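# Carry 96-well plate from nest N1 to bench spot B1

## Task

Pick up the 96-well plate from plate nest N1 and set it down at bench spot B1 with its long side running along the taped outline and the plate fully inside it, then open the gripper and back the hand away from the plate.

## Robot and tools

Robot: two six-joint arms with parallel grippers, named left_arm and right_arm. Viewed from the arms' side of the table, nest N1 is on the left and bench spot B1 is on the right. The names left and right are labels only and do not refer to sides of any camera image.

Frame: every pose in a result is in one shared scene frame. Origin is on the table surface midway between the arms, +z is up, +x points away from the arms over the table, and left_arm sits on the +y side. Arm bases: left_arm at (-0.018, +0.244, 0) m, quat_wxyz (+1.000, 0, 0, +0.008); right_arm at (-0.018, -0.283, 0) m, quat_wxyz (+0.996, 0, 0, -0.086). The end_effector_position is the pinch point between the finger pads, roughly 1 cm short of the fingertips. Fingers extend along the gripper's +z axis and close along its y axis. Printed hand positions can be off, more so when the arm is stretched far.

Tool execute_actions: argument actions is a list holding at most one item. An empty list just reports the state. A move item is {"rows": [...], "steps": n} with n from 1 to 15 (default 15), each step lasting 1/30 s. Each row is applied for one step; if there are fewer rows than steps, the final row repeats. A wait item is {"steps": n} with no rows, n up to 300; it returns once that many steps have elapsed since the previous result. Optional pictures (boolean) controls whether camera images come back; by default they do. A refused call sends nothing to the robot.

Row layout: exactly 14 numbers per row, always covering both arms even when one is idle. First left_arm: waist, shoulder, elbow, wrist pitch, wrist yaw, wrist roll, then gripper opening; then the same seven for right_arm. The six joint values are absolute target angles in radians, in the same convention as the Joint positions line, not offsets. Stated ranges per arm: waist -2.880 to 2.880, shoulder 0.000 to 3.142, elbow 0.000 to 3.019, wrist pitch -1.693 to 1.571, wrist yaw -1.571 to 1.571, wrist roll -2.094 to 2.094. True ends may differ by up to 0.019 rad either way. A target more than 0.019 rad outside a range, and farther out than the joint's last reported angle, gets the call refused; a target beyond the real end is clipped there, and the result may say "joint sent to its limit" (possibly about an earlier action). The opening is an absolute value from -1 (closed) to +1 (fully open, about 0.094 m between pads).

Motion limits: each step, a joint's target is capped at a fixed lead over its measured angle (waist 0.264, shoulder 0.32, elbow 0.276, wrist pitch 0.33, wrist yaw 0.186, wrist roll 0.522 rad), and if the targets would put the hand more than 70 mm from where it is, they are all scaled back. So large moves take several calls. Very small commanded moves of a few mm may not shift the hand at all. Between calls, and while you write, the arms keep heading to the last row sent until they settle or a step is HELD.

Results: the state line gives each arm's end_effector_position (m) and end_effector_quat_wxyz. Joint positions and Joint velocities list each arm's six joints (rad, rad/s) plus pad gap (m, m/s). grip_measured is the finger opening on the same -1..+1 scale you command; each gripper has its own fixed error of up to about 1 mm. HELD marks steps where your row, or part of it, was not sent. "joint command not followed" means a clearance check altered or blocked joint targets on some steps while the rest ran. Joint torques are the drive's total output in joint order, with offsets, scale and noise, and are nonzero even in free air. MOTOR HOT appears from 85 °C; at 100 °C that arm stops holding and falls (OVER-TEMPERATURE FAULT).

Gripping: away from the ends of the scale, fingers go to where grip_measured equals your number. To hold the plate, keep commanding about 0.03 below the grip_measured reading at contact; a smaller margin gives a lighter grip. Pad force tops out around 50 to 62 N, less for very thin parts.

Tool zoom_image: camera is one of cam_low, cam_left_wrist, cam_right_wrist (all 896x504); region is [x0, y0, x1, y1] in pixels from the top-left, at most 504 by 504. It enlarges that part of the latest image. Wrist camera frame: +z forward, +x right in the image, +y down.

Tool read_manual: section "licences" returns URDF licence texts; it moves nothing.

Tool finished_scene: pass scene, the number of the current scene. It ends that scene irreversibly and reports whether the goal holds; the plate must stay in place afterwards. Replying without any tool call also ends things.

Suggested order: look, open a gripper, reach above N1, descend, close on the plate, lift a little, carry to B1 aligned lengthwise with the tape, lower until nearly touching, open, then retreat upward.

Avoid: dropping the plate from more than a few mm, knocking anything off the table, shoving hard, letting the two arms collide or press on each other, and holding loads long enough to overheat motors.

Each tool is called after "Request:" as a command line: name --argument value for each argument, lists and objects as JSON in quotes; but a table of rows of numbers goes row by row, as --pt "numbers of a row", without its own name.

## Session

Request:
execute_actions --actions '[]'

Scene clock: 0.00 s of 13200.00 s.
left_arm: end_effector_position=(+0.3199, +0.3847, +0.3919) grip_measured=+1.000 end_effector_quat_wxyz=(+0.243, +0.172, +0.802, +0.518) | right_arm: end_effector_position=(+0.3111, -0.5305, +0.2399) grip_measured=+1.000 end_effector_quat_wxyz=(-0.146, +0.260, +0.926, -0.231)
Joint positions: left_arm=[ 0.035  0.769  0.888 -0.636 -0.801  0.956  0.094] | right_arm=[-0.269  1.537  1.398 -1.665  0.506  0.168  0.094]
Joint velocities: left_arm=[ 0.005 -0.015 -0.022  0.017  0.007  0.007  0.   ] | right_arm=[ 0.005 -0.005 -0.012 -0.012 -0.051 -0.081  0.   ]
Joint torques (N m, as the arm reports them, + toward a larger angle): no reading

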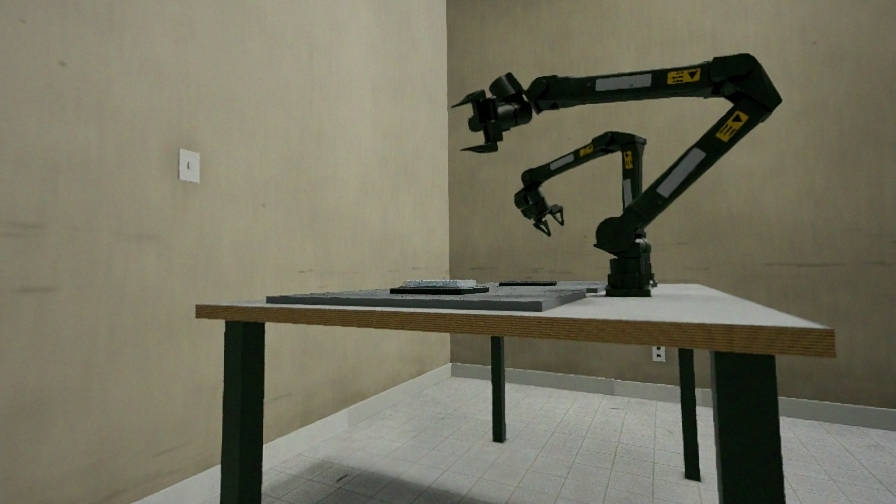

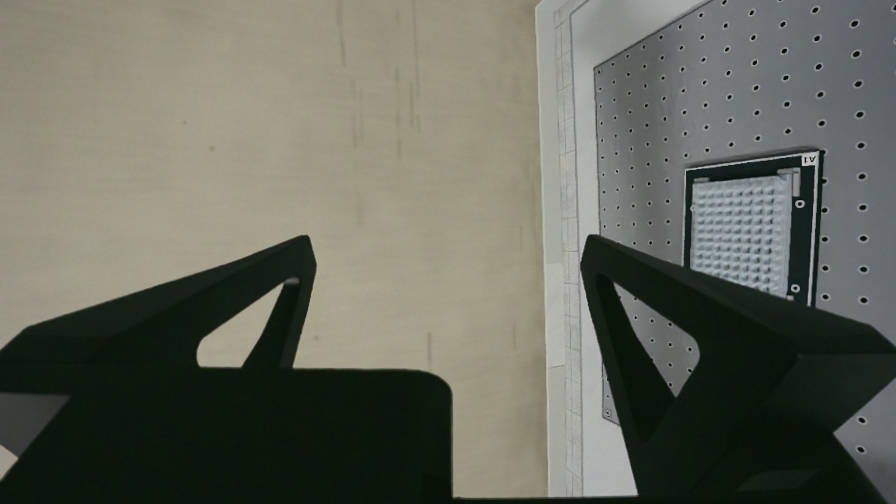

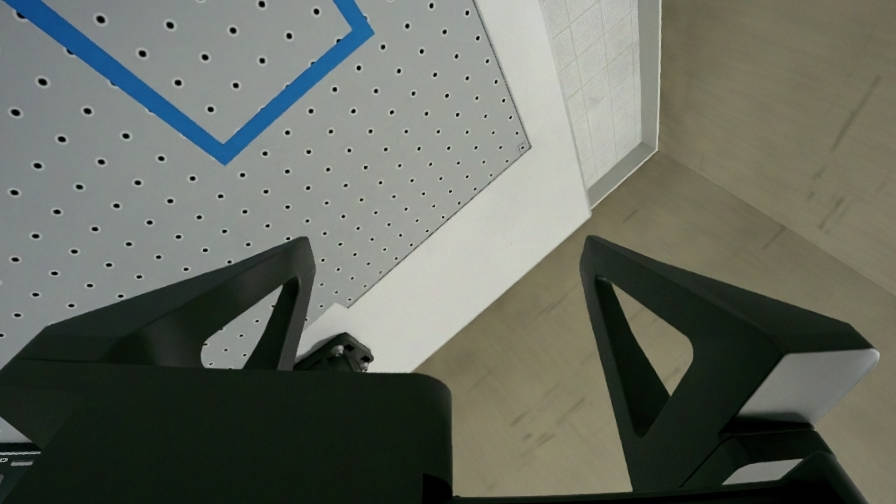

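Request:
execute_actions --actions '[{"rows": [[0.2,1.2,1.2,-0.95,0,0,1, -0.1,1.2,1.2,-0.95,0,0,1]], "steps": 15}]' --pictures false

Request:
execute_actions --actions '[{"steps": 60}]'

Scene clock: 9.30 s of 13200.00 s.
left_arm: end_effector_position=(+0.4437, +0.3475, +0.2685) grip_measured=+1.000 end_effector_quat_wxyz=(+0.265, -0.068, +0.961, +0.042) | right_arm: end_effector_position=(+0.4289, -0.4033, +0.3064) grip_measured=+1.000 end_effector_quat_wxyz=(+0.297, +0.133, +0.945, -0.037)
Joint positions: left_arm=[ 0.203  1.246  1.162 -0.943 -0.004  0.079  0.094] | right_arm=[-0.09   1.18   1.184 -0.968  0.001  0.017  0.094]
Joint velocities: left_arm=[-0.015 -0.22   0.027 -0.007  0.037 -0.462  0.   ] | right_arm=[-0.073  0.054 -0.002 -0.012  0.022 -0.037  0.   ]
Joint torques (N m, as the arm reports them, + toward a larger angle): left_arm=[ 1.11 -8.88 13.65  1.25  0.17 -0.11] | right_arm=[-1.29 -6.88 11.6   2.28 -0.07 -0.03]
Steps of this call (steps 1 to 90: nothing new was sent; then 5.80 s passed at rest; steps 91 to 105: all 15 steps of this action). Readings (joint positions):
91: left_arm=[0.047 0.785 0.906 -0.683 -0.734 0.899] | right_arm=[-0.264 1.522 1.378 -1.625 0.456 0.153]
92: left_arm=[0.075 0.824 0.954 -0.766 -0.655 0.824] | right_arm=[-0.253 1.485 1.329 -1.540 0.390 0.135]
94: left_arm=[0.140 0.947 1.061 -0.851 -0.516 0.682] | right_arm=[-0.202 1.394 1.235 -1.397 0.251 0.103]
98: left_arm=[0.205 1.179 1.181 -0.909 -0.152 0.332] | right_arm=[-0.100 1.246 1.181 -1.092 0.018 0.053]
105: the state above

Scene clock: 11.30 s of 13200.00 s.
left_arm: end_effector_position=(+0.4388, +0.3463, +0.2839) grip_measured=+1.000 end_effector_quat_wxyz=(+0.283, -0.099, +0.953, +0.035) | right_arm: end_effector_position=(+0.4300, -0.4049, +0.3026) grip_measured=+1.000 end_effector_quat_wxyz=(+0.293, +0.131, +0.947, -0.038)
Joint positions: left_arm=[ 0.203  1.211  1.162 -0.943 -0.003  0.012  0.094] | right_arm=[-0.093  1.188  1.184 -0.968  0.001  0.008  0.094]
Joint velocities: left_arm=[-0.005 -0.005 -0.002 -0.002  0.022 -0.051  0.   ] | right_arm=[-0.015 -0.015  0.007  0.007  0.037  0.007  0.   ]
Joint torques (N m, as the arm reports them, + toward a larger angle): left_arm=[ 0.8  -7.47 13.86  1.25  0.19 -0.14] | right_arm=[-1.36 -7.19 11.57  2.26 -0.07 -0.03]
Steps of this call (steps 1 to 30: the robot went on to your last target; steps 31 to 60: nothing new was sent). Readings (joint positions):
1: left_arm=[0.203 1.239 1.162 -0.943 -0.003 0.065] | right_arm=[-0.092 1.182 1.184 -0.968 0.001 0.015]
2: left_arm=[0.203 1.232 1.162 -0.943 -0.003 0.055] | right_arm=[-0.093 1.185 1.184 -0.968 0.001 0.014]
4: left_arm=[0.203 1.220 1.162 -0.943 -0.003 0.040] | right_arm=[-0.093 1.188 1.184 -0.968 0.001 0.012]
8: left_arm=[0.203 1.211 1.162 -0.943 -0.003 0.024] | right_arm=[-0.093 1.188 1.184 -0.968 0.001 0.010]
60: the state above
All arms were judged still, so your last target was given up. Only a new action makes them travel on or press farther. Fingers that are still opening or closing keep moving.

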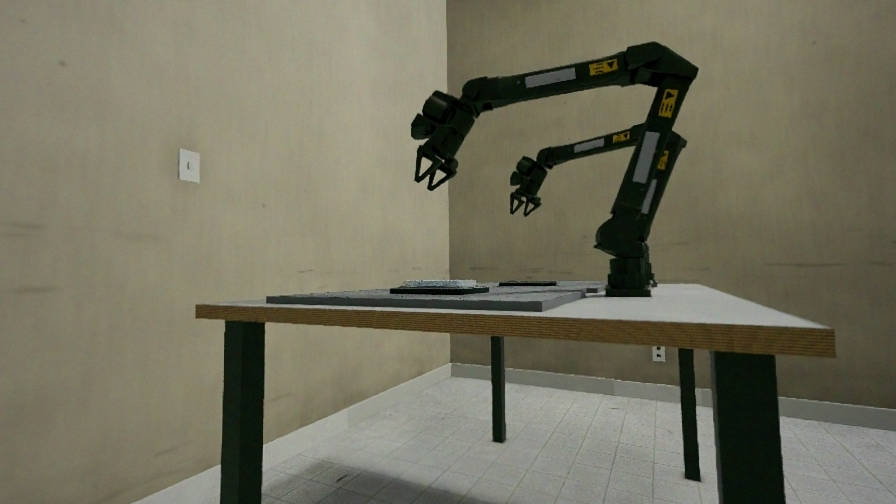

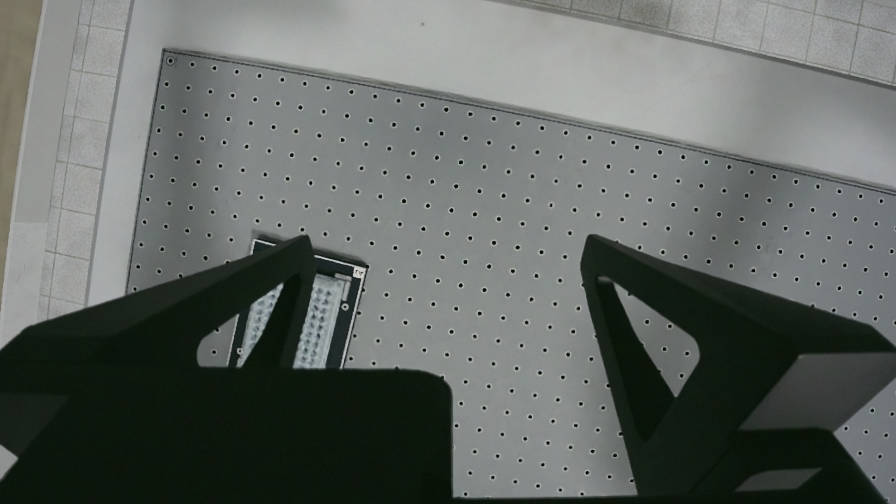

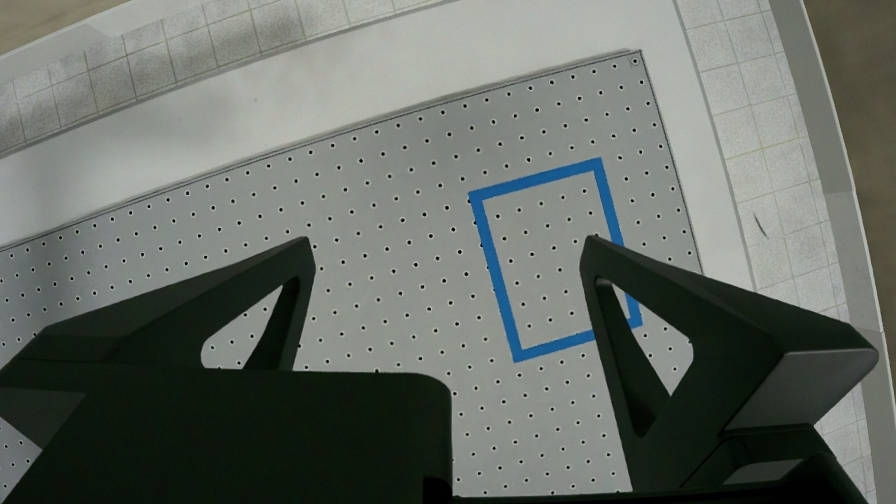

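Request:
execute_actions --actions '[{"rows": [[0.593,1.455,1.185,-1.26,0,0.61,1, 0.6,1.2,1.2,-0.95,0,0,1]], "steps": 15}]' --pictures false

Request:
execute_actions --actions '[{"steps": 40}]'

Scene clock: 65.77 s of 13200.00 s.
left_arm: end_effector_position=(+0.3166, +0.4975, +0.1477) grip_measured=+1.000 end_effector_quat_wxyz=(+0.001, -0.053, +0.999, +0.002) | right_arm: end_effector_position=(+0.4018, -0.0829, +0.3018) grip_measured=+1.000 end_effector_quat_wxyz=(+0.287, -0.208, +0.933, +0.067)
Joint positions: left_arm=[ 0.632  1.483  1.163 -1.247 -0.003  0.543  0.094] | right_arm=[ 0.617  1.19   1.184 -0.967 -0.003  0.007  0.094]
Joint velocities: left_arm=[-0.171 -0.015  0.002 -0.081  0.022  0.344  0.   ] | right_arm=[ 0.806  0.015 -0.007 -0.022 -0.168  0.022  0.   ]
Joint torques (N m, as the arm reports them, + toward a larger angle): left_arm=[ -1.06 -11.37  11.02   0.61   0.22   0.14] | right_arm=[-5.59 -7.52 11.54  2.27  0.17  0.02]
Steps of this call (steps 1 to 90: nothing new was sent; then 50.97 s passed at rest; steps 91 to 105: all 15 steps of this action). Readings (joint positions):
91: left_arm=[0.211 1.218 1.163 -0.964 -0.000 0.044] | right_arm=[-0.083 1.188 1.184 -0.968 0.005 0.008]
92: left_arm=[0.228 1.228 1.168 -1.005 0.001 0.088] | right_arm=[-0.059 1.188 1.184 -0.968 0.008 0.008]
94: left_arm=[0.291 1.267 1.168 -1.075 0.001 0.176] | right_arm=[0.027 1.188 1.184 -0.968 0.008 0.008]
98: left_arm=[0.466 1.379 1.168 -1.178 0.001 0.345] | right_arm=[0.247 1.188 1.184 -0.968 0.006 0.008]
105: the state above

Scene clock: 67.10 s of 13200.00 s.
left_arm: end_effector_position=(+0.3261, +0.4834, +0.1495) grip_measured=+1.000 end_effector_quat_wxyz=(+0.002, -0.005, +1.000, +0.003) | right_arm: end_effector_position=(+0.4049, -0.0895, +0.3018) grip_measured=+1.000 end_effector_quat_wxyz=(+0.287, -0.201, +0.934, +0.064)
Joint positions: left_arm=[ 0.591  1.478  1.163 -1.249 -0.002  0.598  0.094] | right_arm=[ 0.601  1.19   1.184 -0.967 -0.002  0.005  0.094]
Joint velocities: left_arm=[-0.005 -0.005 -0.007 -0.007 -0.037 -0.007  0.   ] | right_arm=[ 0.005 -0.005 -0.002  0.017  0.022  0.022  0.   ]
Joint torques (N m, as the arm reports them, + toward a larger angle): left_arm=[  1.18 -10.87  11.06   0.34   0.18   0.08] | right_arm=[-0.97 -7.5  11.57  2.29  0.05  0.  ]
Steps of this call (steps 1 to 30: the robot went on to your last target; steps 31 to 40: nothing new was sent). Readings (joint positions):
1: left_arm=[0.625 1.481 1.163 -1.248 -0.003 0.553] | right_arm=[0.637 1.190 1.184 -0.967 -0.004 0.006]
2: left_arm=[0.617 1.479 1.163 -1.249 -0.003 0.562] | right_arm=[0.643 1.190 1.184 -0.967 -0.004 0.005]
4: left_arm=[0.602 1.478 1.163 -1.249 -0.003 0.575] | right_arm=[0.635 1.190 1.184 -0.967 -0.004 0.005]
8: left_arm=[0.591 1.478 1.163 -1.249 -0.002 0.589] | right_arm=[0.605 1.190 1.184 -0.967 -0.002 0.005]
40: the state above
All arms were judged still, so your last target was given up. Only a new action makes them travel on or press farther. Fingers that are still opening or closing keep moving.

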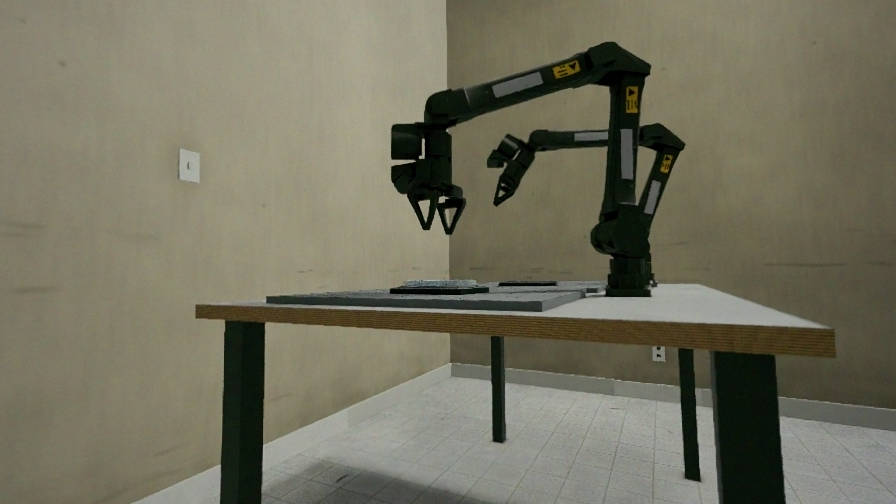

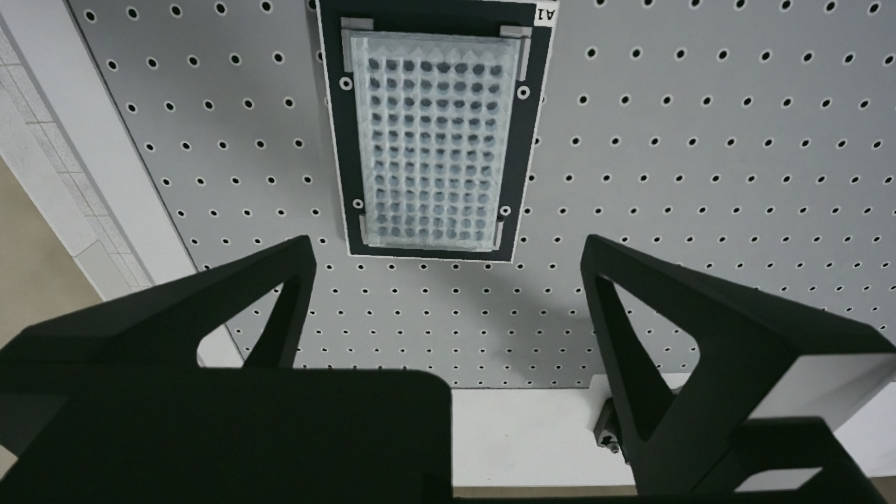

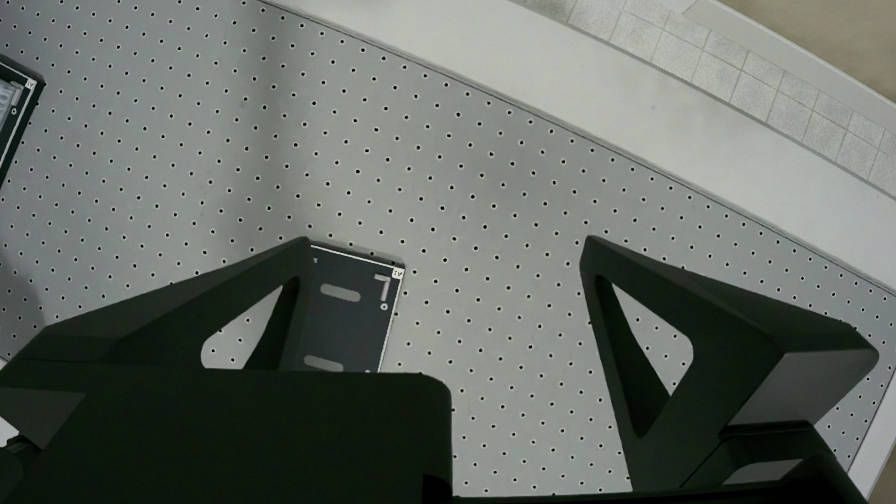

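Request:
execute_actions --actions '[{"rows": [[0.616,1.545,1.055,-1.045,0,0.685,1, 0.6,1.2,1.2,-0.95,0,0,1]], "steps": 15}]' --pictures false

Request:
execute_actions --actions '[{"steps": 30}]'

Scene clock: 97.00 s of 13200.00 s.
left_arm: end_effector_position=(+0.3156, +0.4864, +0.0732) grip_measured=+1.000 end_effector_quat_wxyz=(-0.005, +0.021, +1.000, -0.003) | right_arm: end_effector_position=(+0.4049, -0.0895, +0.3018) grip_measured=+1.000 end_effector_quat_wxyz=(+0.287, -0.201, +0.934, +0.064)
Joint positions: left_arm=[ 0.612  1.557  1.033 -1.059 -0.002  0.67   0.094] | right_arm=[ 0.601  1.19   1.184 -0.967 -0.002  0.005  0.094]
Joint velocities: left_arm=[-0.005 -0.024  0.002  0.012  0.051  0.007  0.   ] | right_arm=[-0.015  0.015  0.012  0.007 -0.022  0.066  0.   ]
Joint torques (N m, as the arm reports them, + toward a larger angle): left_arm=[  1.45 -10.64  10.15   1.11   0.18   0.09] | right_arm=[-0.9  -7.29 11.55  2.28  0.04  0.01]
Steps of this call (steps 1 to 90: nothing new was sent; then 26.40 s passed at rest; steps 91 to 105: all 15 steps of this action). Readings (joint positions):
91: left_arm=[0.592 1.479 1.149 -1.217 -0.002 0.609] | right_arm=[0.601 1.190 1.184 -0.967 -0.002 0.005]
92: left_arm=[0.595 1.478 1.126 -1.153 -0.002 0.622] | right_arm=[0.601 1.190 1.184 -0.967 -0.002 0.005]
94: left_arm=[0.602 1.498 1.081 -1.086 -0.002 0.640] | right_arm=[0.601 1.190 1.184 -0.967 -0.002 0.005]
98: left_arm=[0.612 1.549 1.036 -1.066 -0.002 0.659] | right_arm=[0.601 1.190 1.184 -0.967 -0.002 0.005]
105: the state above

Scene clock: 98.00 s of 13200.00 s.
left_arm: end_effector_position=(+0.3156, +0.4865, +0.0732) grip_measured=+1.000 end_effector_quat_wxyz=(-0.005, +0.022, +1.000, -0.003) | right_arm: end_effector_position=(+0.4049, -0.0895, +0.3018) grip_measured=+1.000 end_effector_quat_wxyz=(+0.287, -0.201, +0.934, +0.064)
Joint positions: left_arm=[ 0.612  1.557  1.033 -1.058 -0.002  0.673  0.094] | right_arm=[ 0.601  1.19   1.184 -0.967 -0.002  0.005  0.094]
Joint velocities: left_arm=[-0.005 -0.024 -0.022  0.002 -0.022 -0.066  0.   ] | right_arm=[-0.015 -0.015  0.002 -0.002 -0.037  0.007  0.   ]
Joint torques (N m, as the arm reports them, + toward a larger angle): left_arm=[  1.26 -10.35  10.23   1.09   0.18   0.08] | right_arm=[-0.97 -7.3  11.55  2.26  0.05  0.01]
Steps of this call (steps 1 to 15: the robot went on to your last target; steps 16 to 30: nothing new was sent). Readings (joint positions):
1: left_arm=[0.612 1.557 1.033 -1.058 -0.002 0.671] | right_arm=[0.601 1.190 1.184 -0.967 -0.002 0.005]
2: left_arm=[0.612 1.557 1.033 -1.058 -0.002 0.671] | right_arm=[0.601 1.190 1.184 -0.967 -0.002 0.005]
4: left_arm=[0.612 1.557 1.033 -1.058 -0.002 0.672] | right_arm=[0.601 1.190 1.184 -0.967 -0.002 0.005]
8: left_arm=[0.612 1.557 1.033 -1.058 -0.002 0.672] | right_arm=[0.601 1.190 1.184 -0.967 -0.002 0.005]
30: the state above
All arms were judged still, so your last target was given up. Only a new action makes them travel on or press farther. Fingers that are still opening or closing keep moving.

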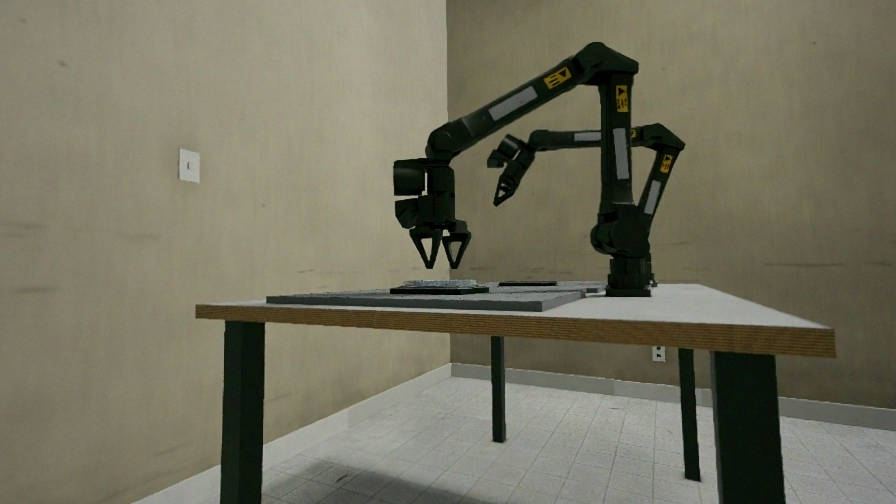

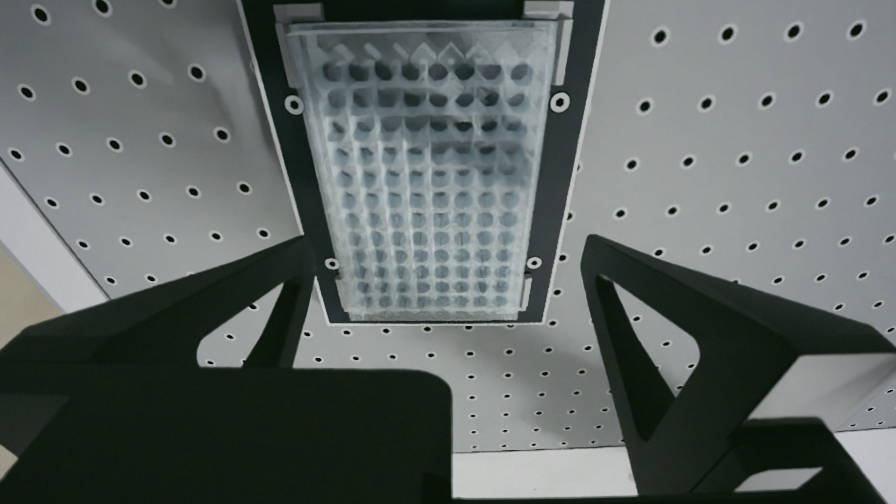

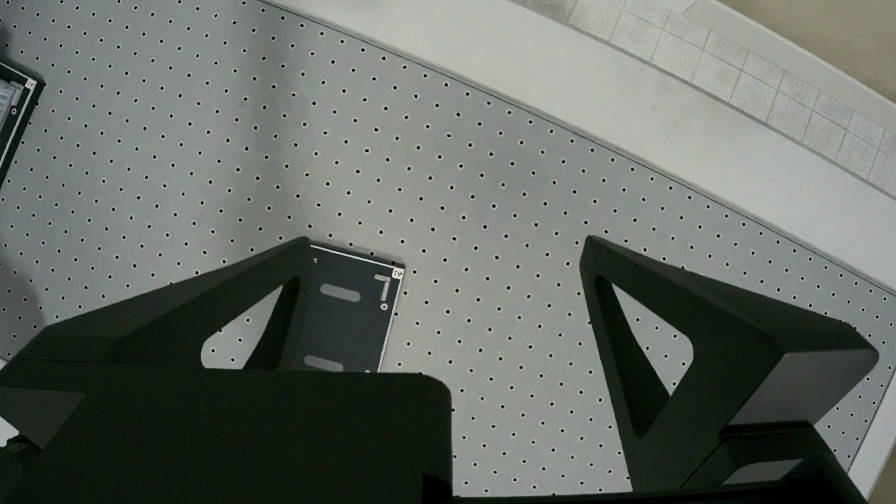

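Request:
execute_actions --actions '[{"rows": [[0.633,1.577,1.038,-0.985,0,0.702,1, 0.6,1.2,1.2,-0.95,0,0,1]], "steps": 15}]' --pictures false

Request:
execute_actions --actions '[{"steps": 20}]'

Scene clock: 119.13 s of 13200.00 s.
left_arm: end_effector_position=(+0.3224, +0.5000, +0.0711) grip_measured=+1.000 end_effector_quat_wxyz=(+0.016, +0.022, +1.000, +0.013) | right_arm: end_effector_position=(+0.4049, -0.0895, +0.3018) grip_measured=+1.000 end_effector_quat_wxyz=(+0.287, -0.201, +0.934, +0.064)
Joint positions: left_arm=[ 0.629  1.561  1.031 -0.999 -0.002  0.689  0.094] | right_arm=[ 0.601  1.19   1.184 -0.967 -0.002  0.005  0.094]
Joint velocities: left_arm=[-0.005  0.005 -0.002 -0.022  0.037  0.007  0.   ] | right_arm=[-0.005  0.005 -0.017 -0.017 -0.051 -0.007  0.   ]
Joint torques (N m, as the arm reports them, + toward a larger angle): left_arm=[ 1.29 -8.93  8.97  1.35  0.17  0.02] | right_arm=[-1.   -7.45 11.57  2.29  0.05  0.  ]
Steps of this call (steps 1 to 90: nothing new was sent; then 17.63 s passed at rest; steps 91 to 105: all 15 steps of this action). Readings (joint positions):
91: left_arm=[0.613 1.557 1.032 -1.049 -0.002 0.675] | right_arm=[0.601 1.190 1.184 -0.967 -0.002 0.005]
92: left_arm=[0.615 1.557 1.031 -1.032 -0.002 0.678] | right_arm=[0.601 1.190 1.184 -0.967 -0.002 0.005]
94: left_arm=[0.621 1.559 1.031 -1.008 -0.002 0.683] | right_arm=[0.601 1.190 1.184 -0.967 -0.002 0.005]
98: left_arm=[0.628 1.561 1.031 -1.000 -0.002 0.687] | right_arm=[0.601 1.190 1.184 -0.967 -0.002 0.005]
105: the state above

Scene clock: 119.80 s of 13200.00 s.
left_arm: end_effector_position=(+0.3224, +0.5000, +0.0711) grip_measured=+1.000 end_effector_quat_wxyz=(+0.016, +0.023, +1.000, +0.013) | right_arm: end_effector_position=(+0.4049, -0.0895, +0.3018) grip_measured=+1.000 end_effector_quat_wxyz=(+0.287, -0.201, +0.934, +0.064)
Joint positions: left_arm=[ 0.629  1.561  1.031 -0.999 -0.002  0.69   0.094] | right_arm=[ 0.601  1.19   1.184 -0.967 -0.002  0.005  0.094]
Joint velocities: left_arm=[ 0.015 -0.005 -0.007 -0.002  0.007 -0.051  0.   ] | right_arm=[ 0.005 -0.015  0.007  0.002 -0.051  0.095  0.   ]
Joint torques (N m, as the arm reports them, + toward a larger angle): left_arm=[ 1.72 -8.28  8.92  1.3   0.16  0.08] | right_arm=[-0.9  -7.41 11.55  2.26  0.05  0.01]
Steps of this call (steps 1 to 15: the robot went on to your last target; steps 16 to 20: nothing new was sent). Readings (joint positions):
1: left_arm=[0.629 1.561 1.031 -0.999 -0.002 0.690] | right_arm=[0.601 1.190 1.184 -0.967 -0.002 0.005]
2: left_arm=[0.629 1.561 1.031 -0.999 -0.002 0.690] | right_arm=[0.601 1.190 1.184 -0.967 -0.002 0.005]
4: left_arm=[0.629 1.561 1.031 -0.999 -0.002 0.690] | right_arm=[0.601 1.190 1.184 -0.967 -0.002 0.005]
8: left_arm=[0.629 1.561 1.031 -0.999 -0.002 0.690] | right_arm=[0.601 1.190 1.184 -0.967 -0.002 0.005]
20: the state above
All arms were judged still, so your last target was given up. Only a new action makes them travel on or press farther. Fingers that are still opening or closing keep moving.

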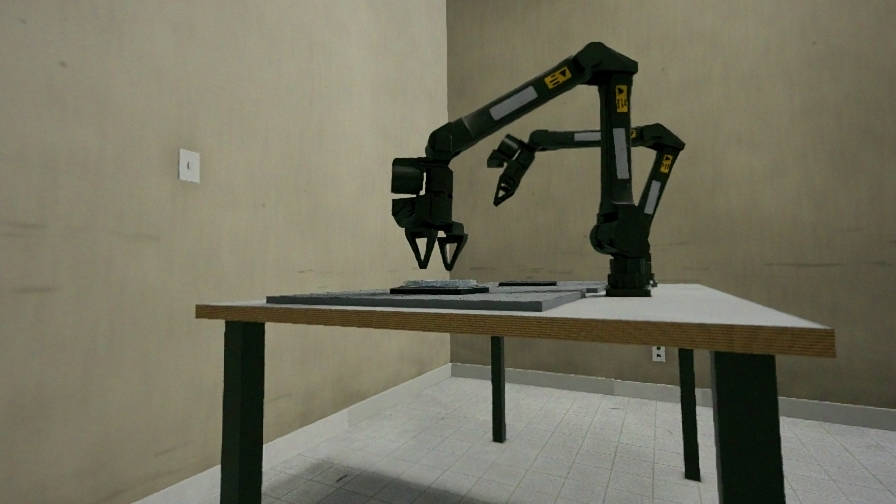

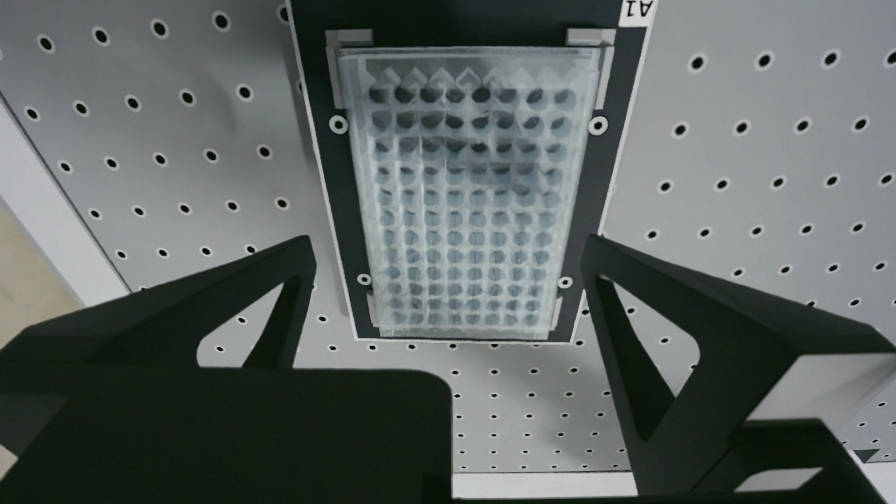

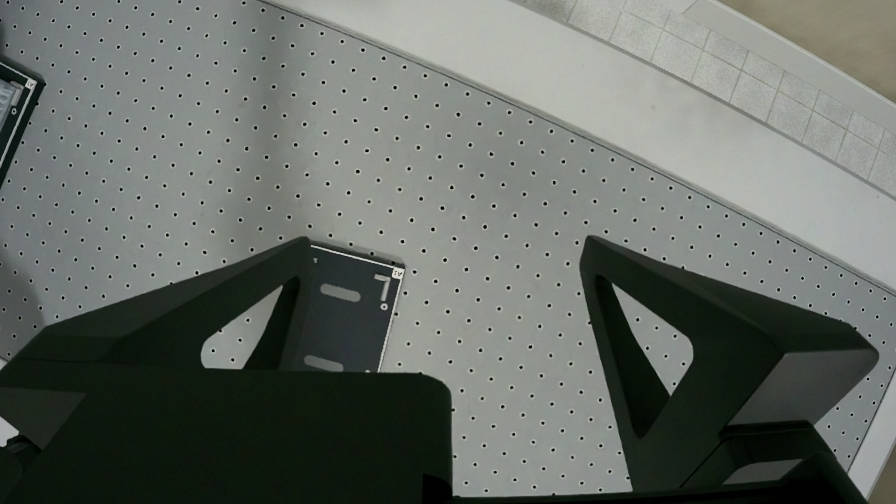

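Request:
execute_actions --actions '[{"rows": [[0.633,1.585,1.034,-0.985,0,0.702,1, 0.6,1.2,1.2,-0.95,0,0,1],[0.633,1.589,1.032,-0.985,0,0.702,1, 0.6,1.2,1.2,-0.95,0,0,1],[0.633,1.593,1.030,-0.985,0,0.702,1, 0.6,1.2,1.2,-0.95,0,0,1],[0.633,1.597,1.028,-0.985,0,0.702,1, 0.6,1.2,1.2,-0.95,0,0,1],[0.633,1.601,1.025,-0.985,0,0.702,1, 0.6,1.2,1.2,-0.95,0,0,1],[0.633,1.605,1.022,-0.985,0,0.702,1, 0.6,1.2,1.2,-0.95,0,0,1]], "steps": 15}]'

Scene clock: 127.47 s of 13200.00 s.
left_arm: end_effector_position=(+0.3145, +0.4941, +0.0519) grip_measured=+1.000 end_effector_quat_wxyz=(-0.004, +0.023, +1.000, -0.002) | right_arm: end_effector_position=(+0.4049, -0.0895, +0.3018) grip_measured=+1.000 end_effector_quat_wxyz=(+0.287, -0.201, +0.934, +0.064)
Joint positions: left_arm=[ 0.629  1.595  1.014 -0.998 -0.002  0.69   0.094] | right_arm=[ 0.601  1.19   1.184 -0.967 -0.002  0.005  0.094]
Joint velocities: left_arm=[-0.005 -0.024  0.002  0.007 -0.007 -0.022  0.   ] | right_arm=[-0.005  0.024 -0.007 -0.002 -0.037 -0.037  0.   ]
Joint torques (N m, as the arm reports them, + toward a larger angle): left_arm=[ 1.5  -8.95  8.66  1.2   0.17  0.08] | right_arm=[-0.92 -7.45 11.55  2.25  0.05 -0.01]
Steps of this call (steps 1 to 90: nothing new was sent; then 4.17 s passed at rest; steps 91 to 105: all 15 steps of this action). Readings (joint positions):
91: left_arm=[0.629 1.561 1.031 -0.999 -0.002 0.690] | right_arm=[0.601 1.190 1.184 -0.967 -0.002 0.005]
92: left_arm=[0.629 1.562 1.031 -0.999 -0.002 0.690] | right_arm=[0.601 1.190 1.184 -0.967 -0.002 0.005]
94: left_arm=[0.629 1.567 1.030 -0.999 -0.002 0.690] | right_arm=[0.601 1.190 1.184 -0.967 -0.002 0.005]
98: left_arm=[0.629 1.584 1.021 -0.998 -0.002 0.690] | right_arm=[0.601 1.190 1.184 -0.967 -0.002 0.005]
105: the state above

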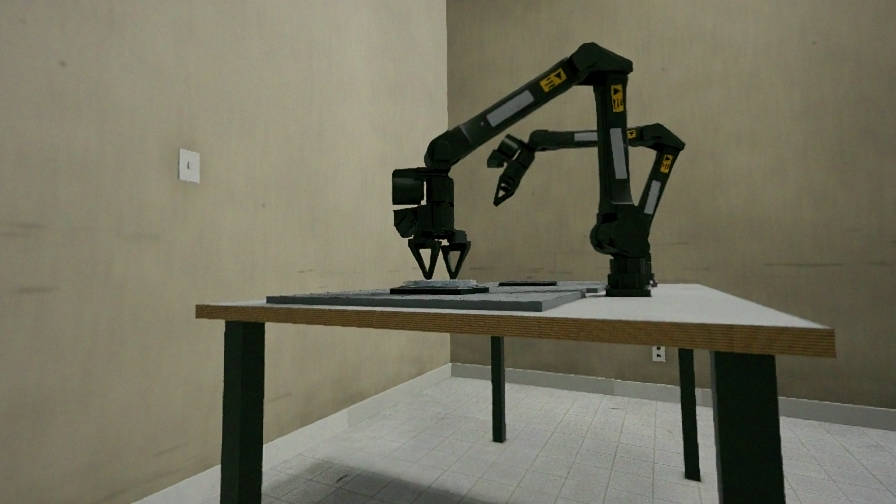

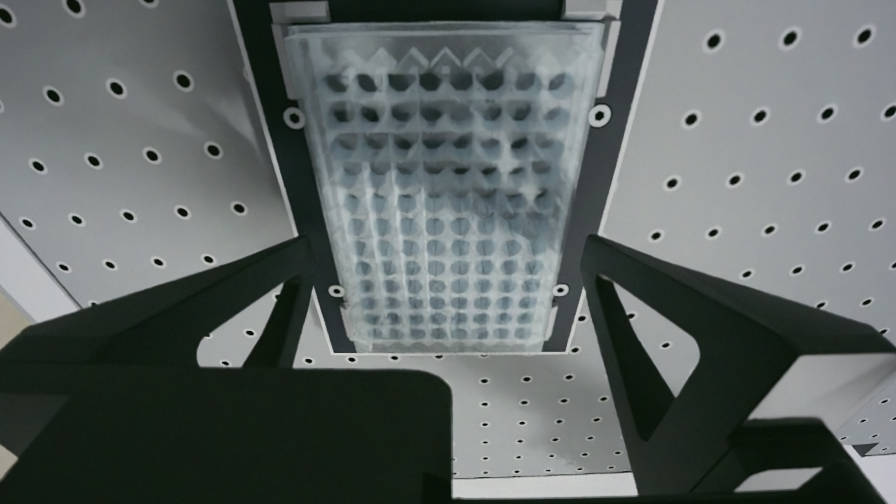

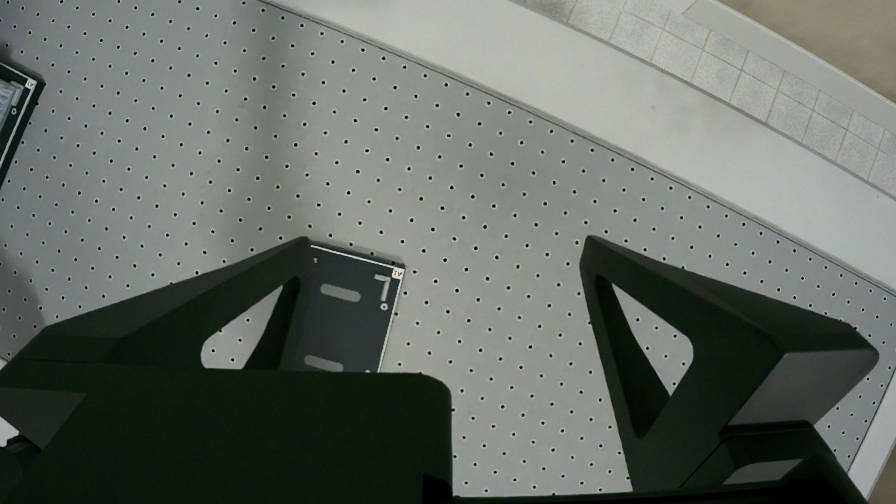

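Request:
zoom_image --camera "cam_low" --region '[370, 230, 510, 310]'

Region (370, 230, 510, 310) of cam_low's 896x504 image, scaled by 3.600, with more detail than that image has; it fills the top 288 rows of this view, and the rest is white.

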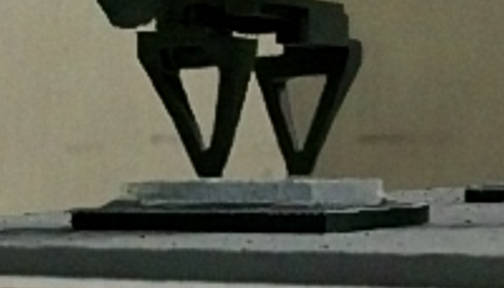

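Request:
execute_actions --actions '[{"rows": [[0.633,1.6065,1.0198,-0.9805,0,0.702,1, 0.6,1.2,1.2,-0.95,0,0,1],[0.633,1.608,1.0176,-0.976,0,0.702,1, 0.6,1.2,1.2,-0.95,0,0,1],[0.633,1.6095,1.0154,-0.9715,0,0.702,1, 0.6,1.2,1.2,-0.95,0,0,1],[0.633,1.611,1.0132,-0.967,0,0.702,1, 0.6,1.2,1.2,-0.95,0,0,1],[0.633,1.6125,1.011,-0.9625,0,0.702,1, 0.6,1.2,1.2,-0.95,0,0,1],[0.633,1.614,1.0088,-0.958,0,0.702,1, 0.6,1.2,1.2,-0.95,0,0,1],[0.633,1.6155,1.0066,-0.9535,0,0.702,1, 0.6,1.2,1.2,-0.95,0,0,1],[0.633,1.617,1.0044,-0.949,0,0.702,1, 0.6,1.2,1.2,-0.95,0,0,1],[0.633,1.6185,1.0022,-0.9445,0,0.702,1, 0.6,1.2,1.2,-0.95,0,0,1],[0.633,1.62,1.0,-0.94,0,0.702,1, 0.6,1.2,1.2,-0.95,0,0,1]], "steps": 15}]'

Scene clock: 146.10 s of 13200.00 s.
left_arm: end_effector_position=(+0.3155, +0.4948, +0.0419) grip_measured=+1.000 end_effector_quat_wxyz=(+0.002, +0.023, +1.000, +0.002) | right_arm: end_effector_position=(+0.4049, -0.0895, +0.3018) grip_measured=+1.000 end_effector_quat_wxyz=(+0.287, -0.201, +0.934, +0.064)
Joint positions: left_arm=[ 0.629  1.605  0.995 -0.955 -0.002  0.69   0.094] | right_arm=[ 0.601  1.19   1.184 -0.967 -0.002  0.005  0.094]
Joint velocities: left_arm=[-0.005  0.015 -0.037  0.002  0.066 -0.081  0.   ] | right_arm=[-0.015  0.005  0.002 -0.002 -0.051  0.007  0.   ]
Joint torques (N m, as the arm reports them, + toward a larger angle): left_arm=[ 1.48 -8.34  8.42  1.15  0.17  0.07] | right_arm=[-1.06 -7.39 11.59  2.27  0.04  0.  ]
Steps of this call (steps 1 to 15: the robot went on to your last target; steps 16 to 90: nothing new was sent; then 15.13 s passed at rest; steps 91 to 105: all 15 steps of this action). Readings (joint positions):
91: left_arm=[0.629 1.595 1.014 -0.998 -0.002 0.690] | right_arm=[0.601 1.190 1.184 -0.967 -0.002 0.005]
92: left_arm=[0.629 1.595 1.014 -0.996 -0.002 0.690] | right_arm=[0.601 1.190 1.184 -0.967 -0.002 0.005]
94: left_arm=[0.629 1.595 1.013 -0.989 -0.002 0.690] | right_arm=[0.601 1.190 1.184 -0.967 -0.002 0.005]
98: left_arm=[0.629 1.596 1.006 -0.971 -0.002 0.690] | right_arm=[0.601 1.190 1.184 -0.967 -0.002 0.005]
105: the state above

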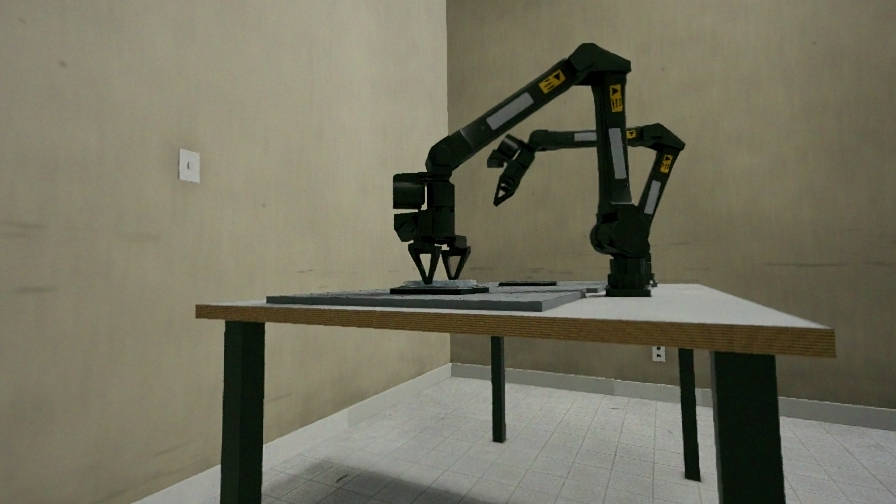

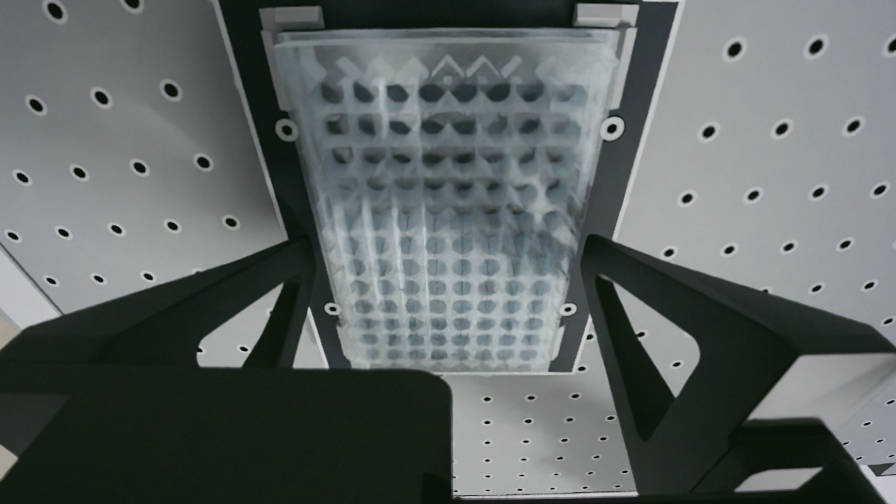

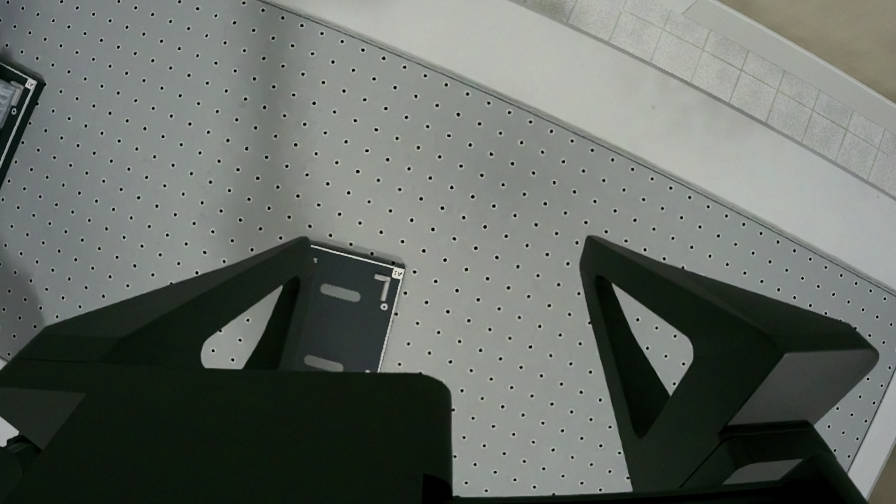

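Request:
zoom_image --camera "cam_low" --region '[370, 230, 510, 310]'

Region (370, 230, 510, 310) of cam_low's 896x504 image, scaled by 3.600, with more detail than that image has; it fills the top 288 rows of this view, and the rest is white.

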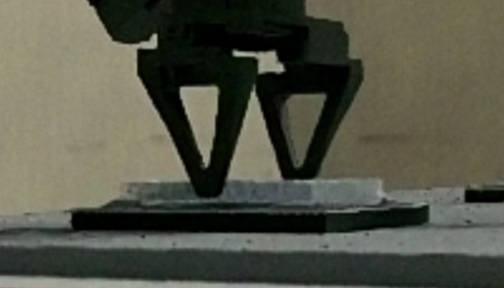

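Request:
execute_actions --actions '[{"rows": [[0.633,1.622,1.0,-0.94,0,0.702,1, 0.6,1.2,1.2,-0.95,0,0,1],[0.633,1.624,1.0,-0.94,0,0.702,1, 0.6,1.2,1.2,-0.95,0,0,1],[0.633,1.626,1.0,-0.94,0,0.702,1, 0.6,1.2,1.2,-0.95,0,0,1]], "steps": 12}]' --pictures false

Scene clock: 155.87 s of 13200.00 s.
left_arm: end_effector_position=(+0.3153, +0.4947, +0.0401) grip_measured=+1.000 end_effector_quat_wxyz=(+0.000, +0.023, +1.000, +0.001) | right_arm: end_effector_position=(+0.4049, -0.0895, +0.3018) grip_measured=+1.000 end_effector_quat_wxyz=(+0.287, -0.201, +0.934, +0.064)
Joint positions: left_arm=[ 0.629  1.609  0.994 -0.954 -0.002  0.69   0.094] | right_arm=[ 0.601  1.19   1.184 -0.967 -0.002  0.005  0.094]
Joint velocities: left_arm=[ 0.005 -0.005 -0.002 -0.012 -0.081  0.037  0.   ] | right_arm=[-0.015  0.005 -0.002  0.007  0.007  0.022  0.   ]
Joint torques (N m, as the arm reports them, + toward a larger angle): left_arm=[ 1.39 -8.21  8.32  1.1   0.16  0.09] | right_arm=[-0.84 -7.41 11.53  2.29  0.05  0.  ]
Steps of this call (steps 1 to 15: the robot went on to your last target; steps 16 to 90: nothing new was sent; then 6.37 s passed at rest; steps 91 to 102: all 12 steps of this action). Readings (joint positions):
91: left_arm=[0.629 1.606 0.994 -0.954 -0.002 0.690] | right_arm=[0.601 1.190 1.184 -0.967 -0.002 0.005]
92: left_arm=[0.629 1.606 0.994 -0.954 -0.002 0.690] | right_arm=[0.601 1.190 1.184 -0.967 -0.002 0.005]
94: left_arm=[0.629 1.607 0.994 -0.954 -0.002 0.690] | right_arm=[0.601 1.190 1.184 -0.967 -0.002 0.005]
98: left_arm=[0.629 1.609 0.994 -0.954 -0.002 0.690] | right_arm=[0.601 1.190 1.184 -0.967 -0.002 0.005]
102: the state above

Request:
execute_actions --actions '[{"rows": [[0.633,1.626,1.0,-0.94,0,0.702,0.96, 0.6,1.2,1.2,-0.95,0,0,1],[0.633,1.626,1.0,-0.94,0,0.702,0.92, 0.6,1.2,1.2,-0.95,0,0,1],[0.633,1.626,1.0,-0.94,0,0.702,0.89, 0.6,1.2,1.2,-0.95,0,0,1],[0.633,1.626,1.0,-0.94,0,0.702,0.87, 0.6,1.2,1.2,-0.95,0,0,1],[0.633,1.626,1.0,-0.94,0,0.702,0.85, 0.6,1.2,1.2,-0.95,0,0,1],[0.633,1.626,1.0,-0.94,0,0.702,0.835, 0.6,1.2,1.2,-0.95,0,0,1],[0.633,1.626,1.0,-0.94,0,0.702,0.82, 0.6,1.2,1.2,-0.95,0,0,1],[0.633,1.626,1.0,-0.94,0,0.702,0.81, 0.6,1.2,1.2,-0.95,0,0,1],[0.633,1.626,1.0,-0.94,0,0.702,0.80, 0.6,1.2,1.2,-0.95,0,0,1],[0.633,1.626,1.0,-0.94,0,0.702,0.79, 0.6,1.2,1.2,-0.95,0,0,1],[0.633,1.626,1.0,-0.94,0,0.702,0.78, 0.6,1.2,1.2,-0.95,0,0,1]], "steps": 15}]' --pictures false

Scene clock: 167.70 s of 13200.00 s.
left_arm: end_effector_position=(+0.3153, +0.4947, +0.0401) grip_measured=+0.787 end_effector_quat_wxyz=(+0.000, +0.023, +1.000, +0.001) | right_arm: end_effector_position=(+0.4049, -0.0895, +0.3018) grip_measured=+1.000 end_effector_quat_wxyz=(+0.287, -0.201, +0.934, +0.064)
Joint positions: left_arm=[ 0.629  1.609  0.994 -0.954 -0.002  0.69   0.084] | right_arm=[ 0.601  1.19   1.184 -0.967 -0.002  0.005  0.094]
Joint velocities: left_arm=[ 0.005 -0.005  0.002  0.017 -0.051  0.007  0.001] | right_arm=[-0.015 -0.015 -0.012  0.002 -0.022 -0.037  0.   ]
Joint torques (N m, as the arm reports them, + toward a larger angle): left_arm=[ 1.48 -8.55  8.22  1.21  0.16  0.06] | right_arm=[-0.93 -7.6  11.49  2.25  0.04  0.  ]
Steps of this call (steps 1 to 15: the robot went on to your last target; steps 16 to 90: nothing new was sent; then 8.33 s passed at rest; steps 91 to 105: all 15 steps of this action). Readings (joint positions):
91: left_arm=[0.629 1.609 0.994 -0.954 -0.002 0.690] | right_arm=[0.601 1.190 1.184 -0.967 -0.002 0.005]
92: left_arm=[0.629 1.609 0.994 -0.954 -0.002 0.690] | right_arm=[0.601 1.190 1.184 -0.967 -0.002 0.005]
94: left_arm=[0.629 1.609 0.994 -0.954 -0.002 0.690] | right_arm=[0.601 1.190 1.184 -0.967 -0.002 0.005]
98: left_arm=[0.629 1.609 0.994 -0.954 -0.002 0.690] | right_arm=[0.601 1.190 1.184 -0.967 -0.002 0.005]
105: the state above

Request:
execute_actions --actions '[{"rows": [[0.633,1.626,1.0,-0.94,0,0.702,0.77, 0.6,1.2,1.2,-0.95,0,0,1],[0.633,1.626,1.0,-0.94,0,0.702,0.76, 0.6,1.2,1.2,-0.95,0,0,1],[0.633,1.626,1.0,-0.94,0,0.702,0.75, 0.6,1.2,1.2,-0.95,0,0,1],[0.633,1.626,1.0,-0.94,0,0.702,0.74, 0.6,1.2,1.2,-0.95,0,0,1],[0.633,1.626,1.0,-0.94,0,0.702,0.73, 0.6,1.2,1.2,-0.95,0,0,1]], "steps": 12}]' --pictures false

Scene clock: 175.57 s of 13200.00 s.
left_arm: end_effector_position=(+0.3153, +0.4947, +0.0400) grip_measured=+0.748 end_effector_quat_wxyz=(+0.000, +0.023, +1.000, +0.001) | right_arm: end_effector_position=(+0.4049, -0.0895, +0.3018) grip_measured=+1.000 end_effector_quat_wxyz=(+0.287, -0.201, +0.934, +0.064)
Joint positions: left_arm=[ 0.629  1.61   0.994 -0.954 -0.002  0.69   0.082] | right_arm=[ 0.601  1.19   1.184 -0.967 -0.002  0.005  0.094]
Joint velocities: left_arm=[-0.015 -0.005  0.012  0.012  0.037 -0.081  0.002] | right_arm=[-0.005  0.005 -0.002  0.002 -0.022 -0.022  0.   ]
Joint torques (N m, as the arm reports them, + toward a larger angle): left_arm=[ 1.31 -8.45  8.17  1.15  0.18  0.07] | right_arm=[-0.92 -7.46 11.56  2.3   0.06  0.01]
Steps of this call (steps 1 to 15: the robot went on to your last target; steps 16 to 90: nothing new was sent; then 4.47 s passed at rest; steps 91 to 102: all 12 steps of this action). Readings (joint positions):
91: left_arm=[0.629 1.609 0.994 -0.954 -0.002 0.690] | right_arm=[0.601 1.190 1.184 -0.967 -0.002 0.005]
92: left_arm=[0.629 1.609 0.994 -0.954 -0.002 0.690] | right_arm=[0.601 1.190 1.184 -0.967 -0.002 0.005]
94: left_arm=[0.629 1.610 0.994 -0.954 -0.002 0.690] | right_arm=[0.601 1.190 1.184 -0.967 -0.002 0.005]
98: left_arm=[0.629 1.610 0.994 -0.954 -0.002 0.690] | right_arm=[0.601 1.190 1.184 -0.967 -0.002 0.005]
102: the state above


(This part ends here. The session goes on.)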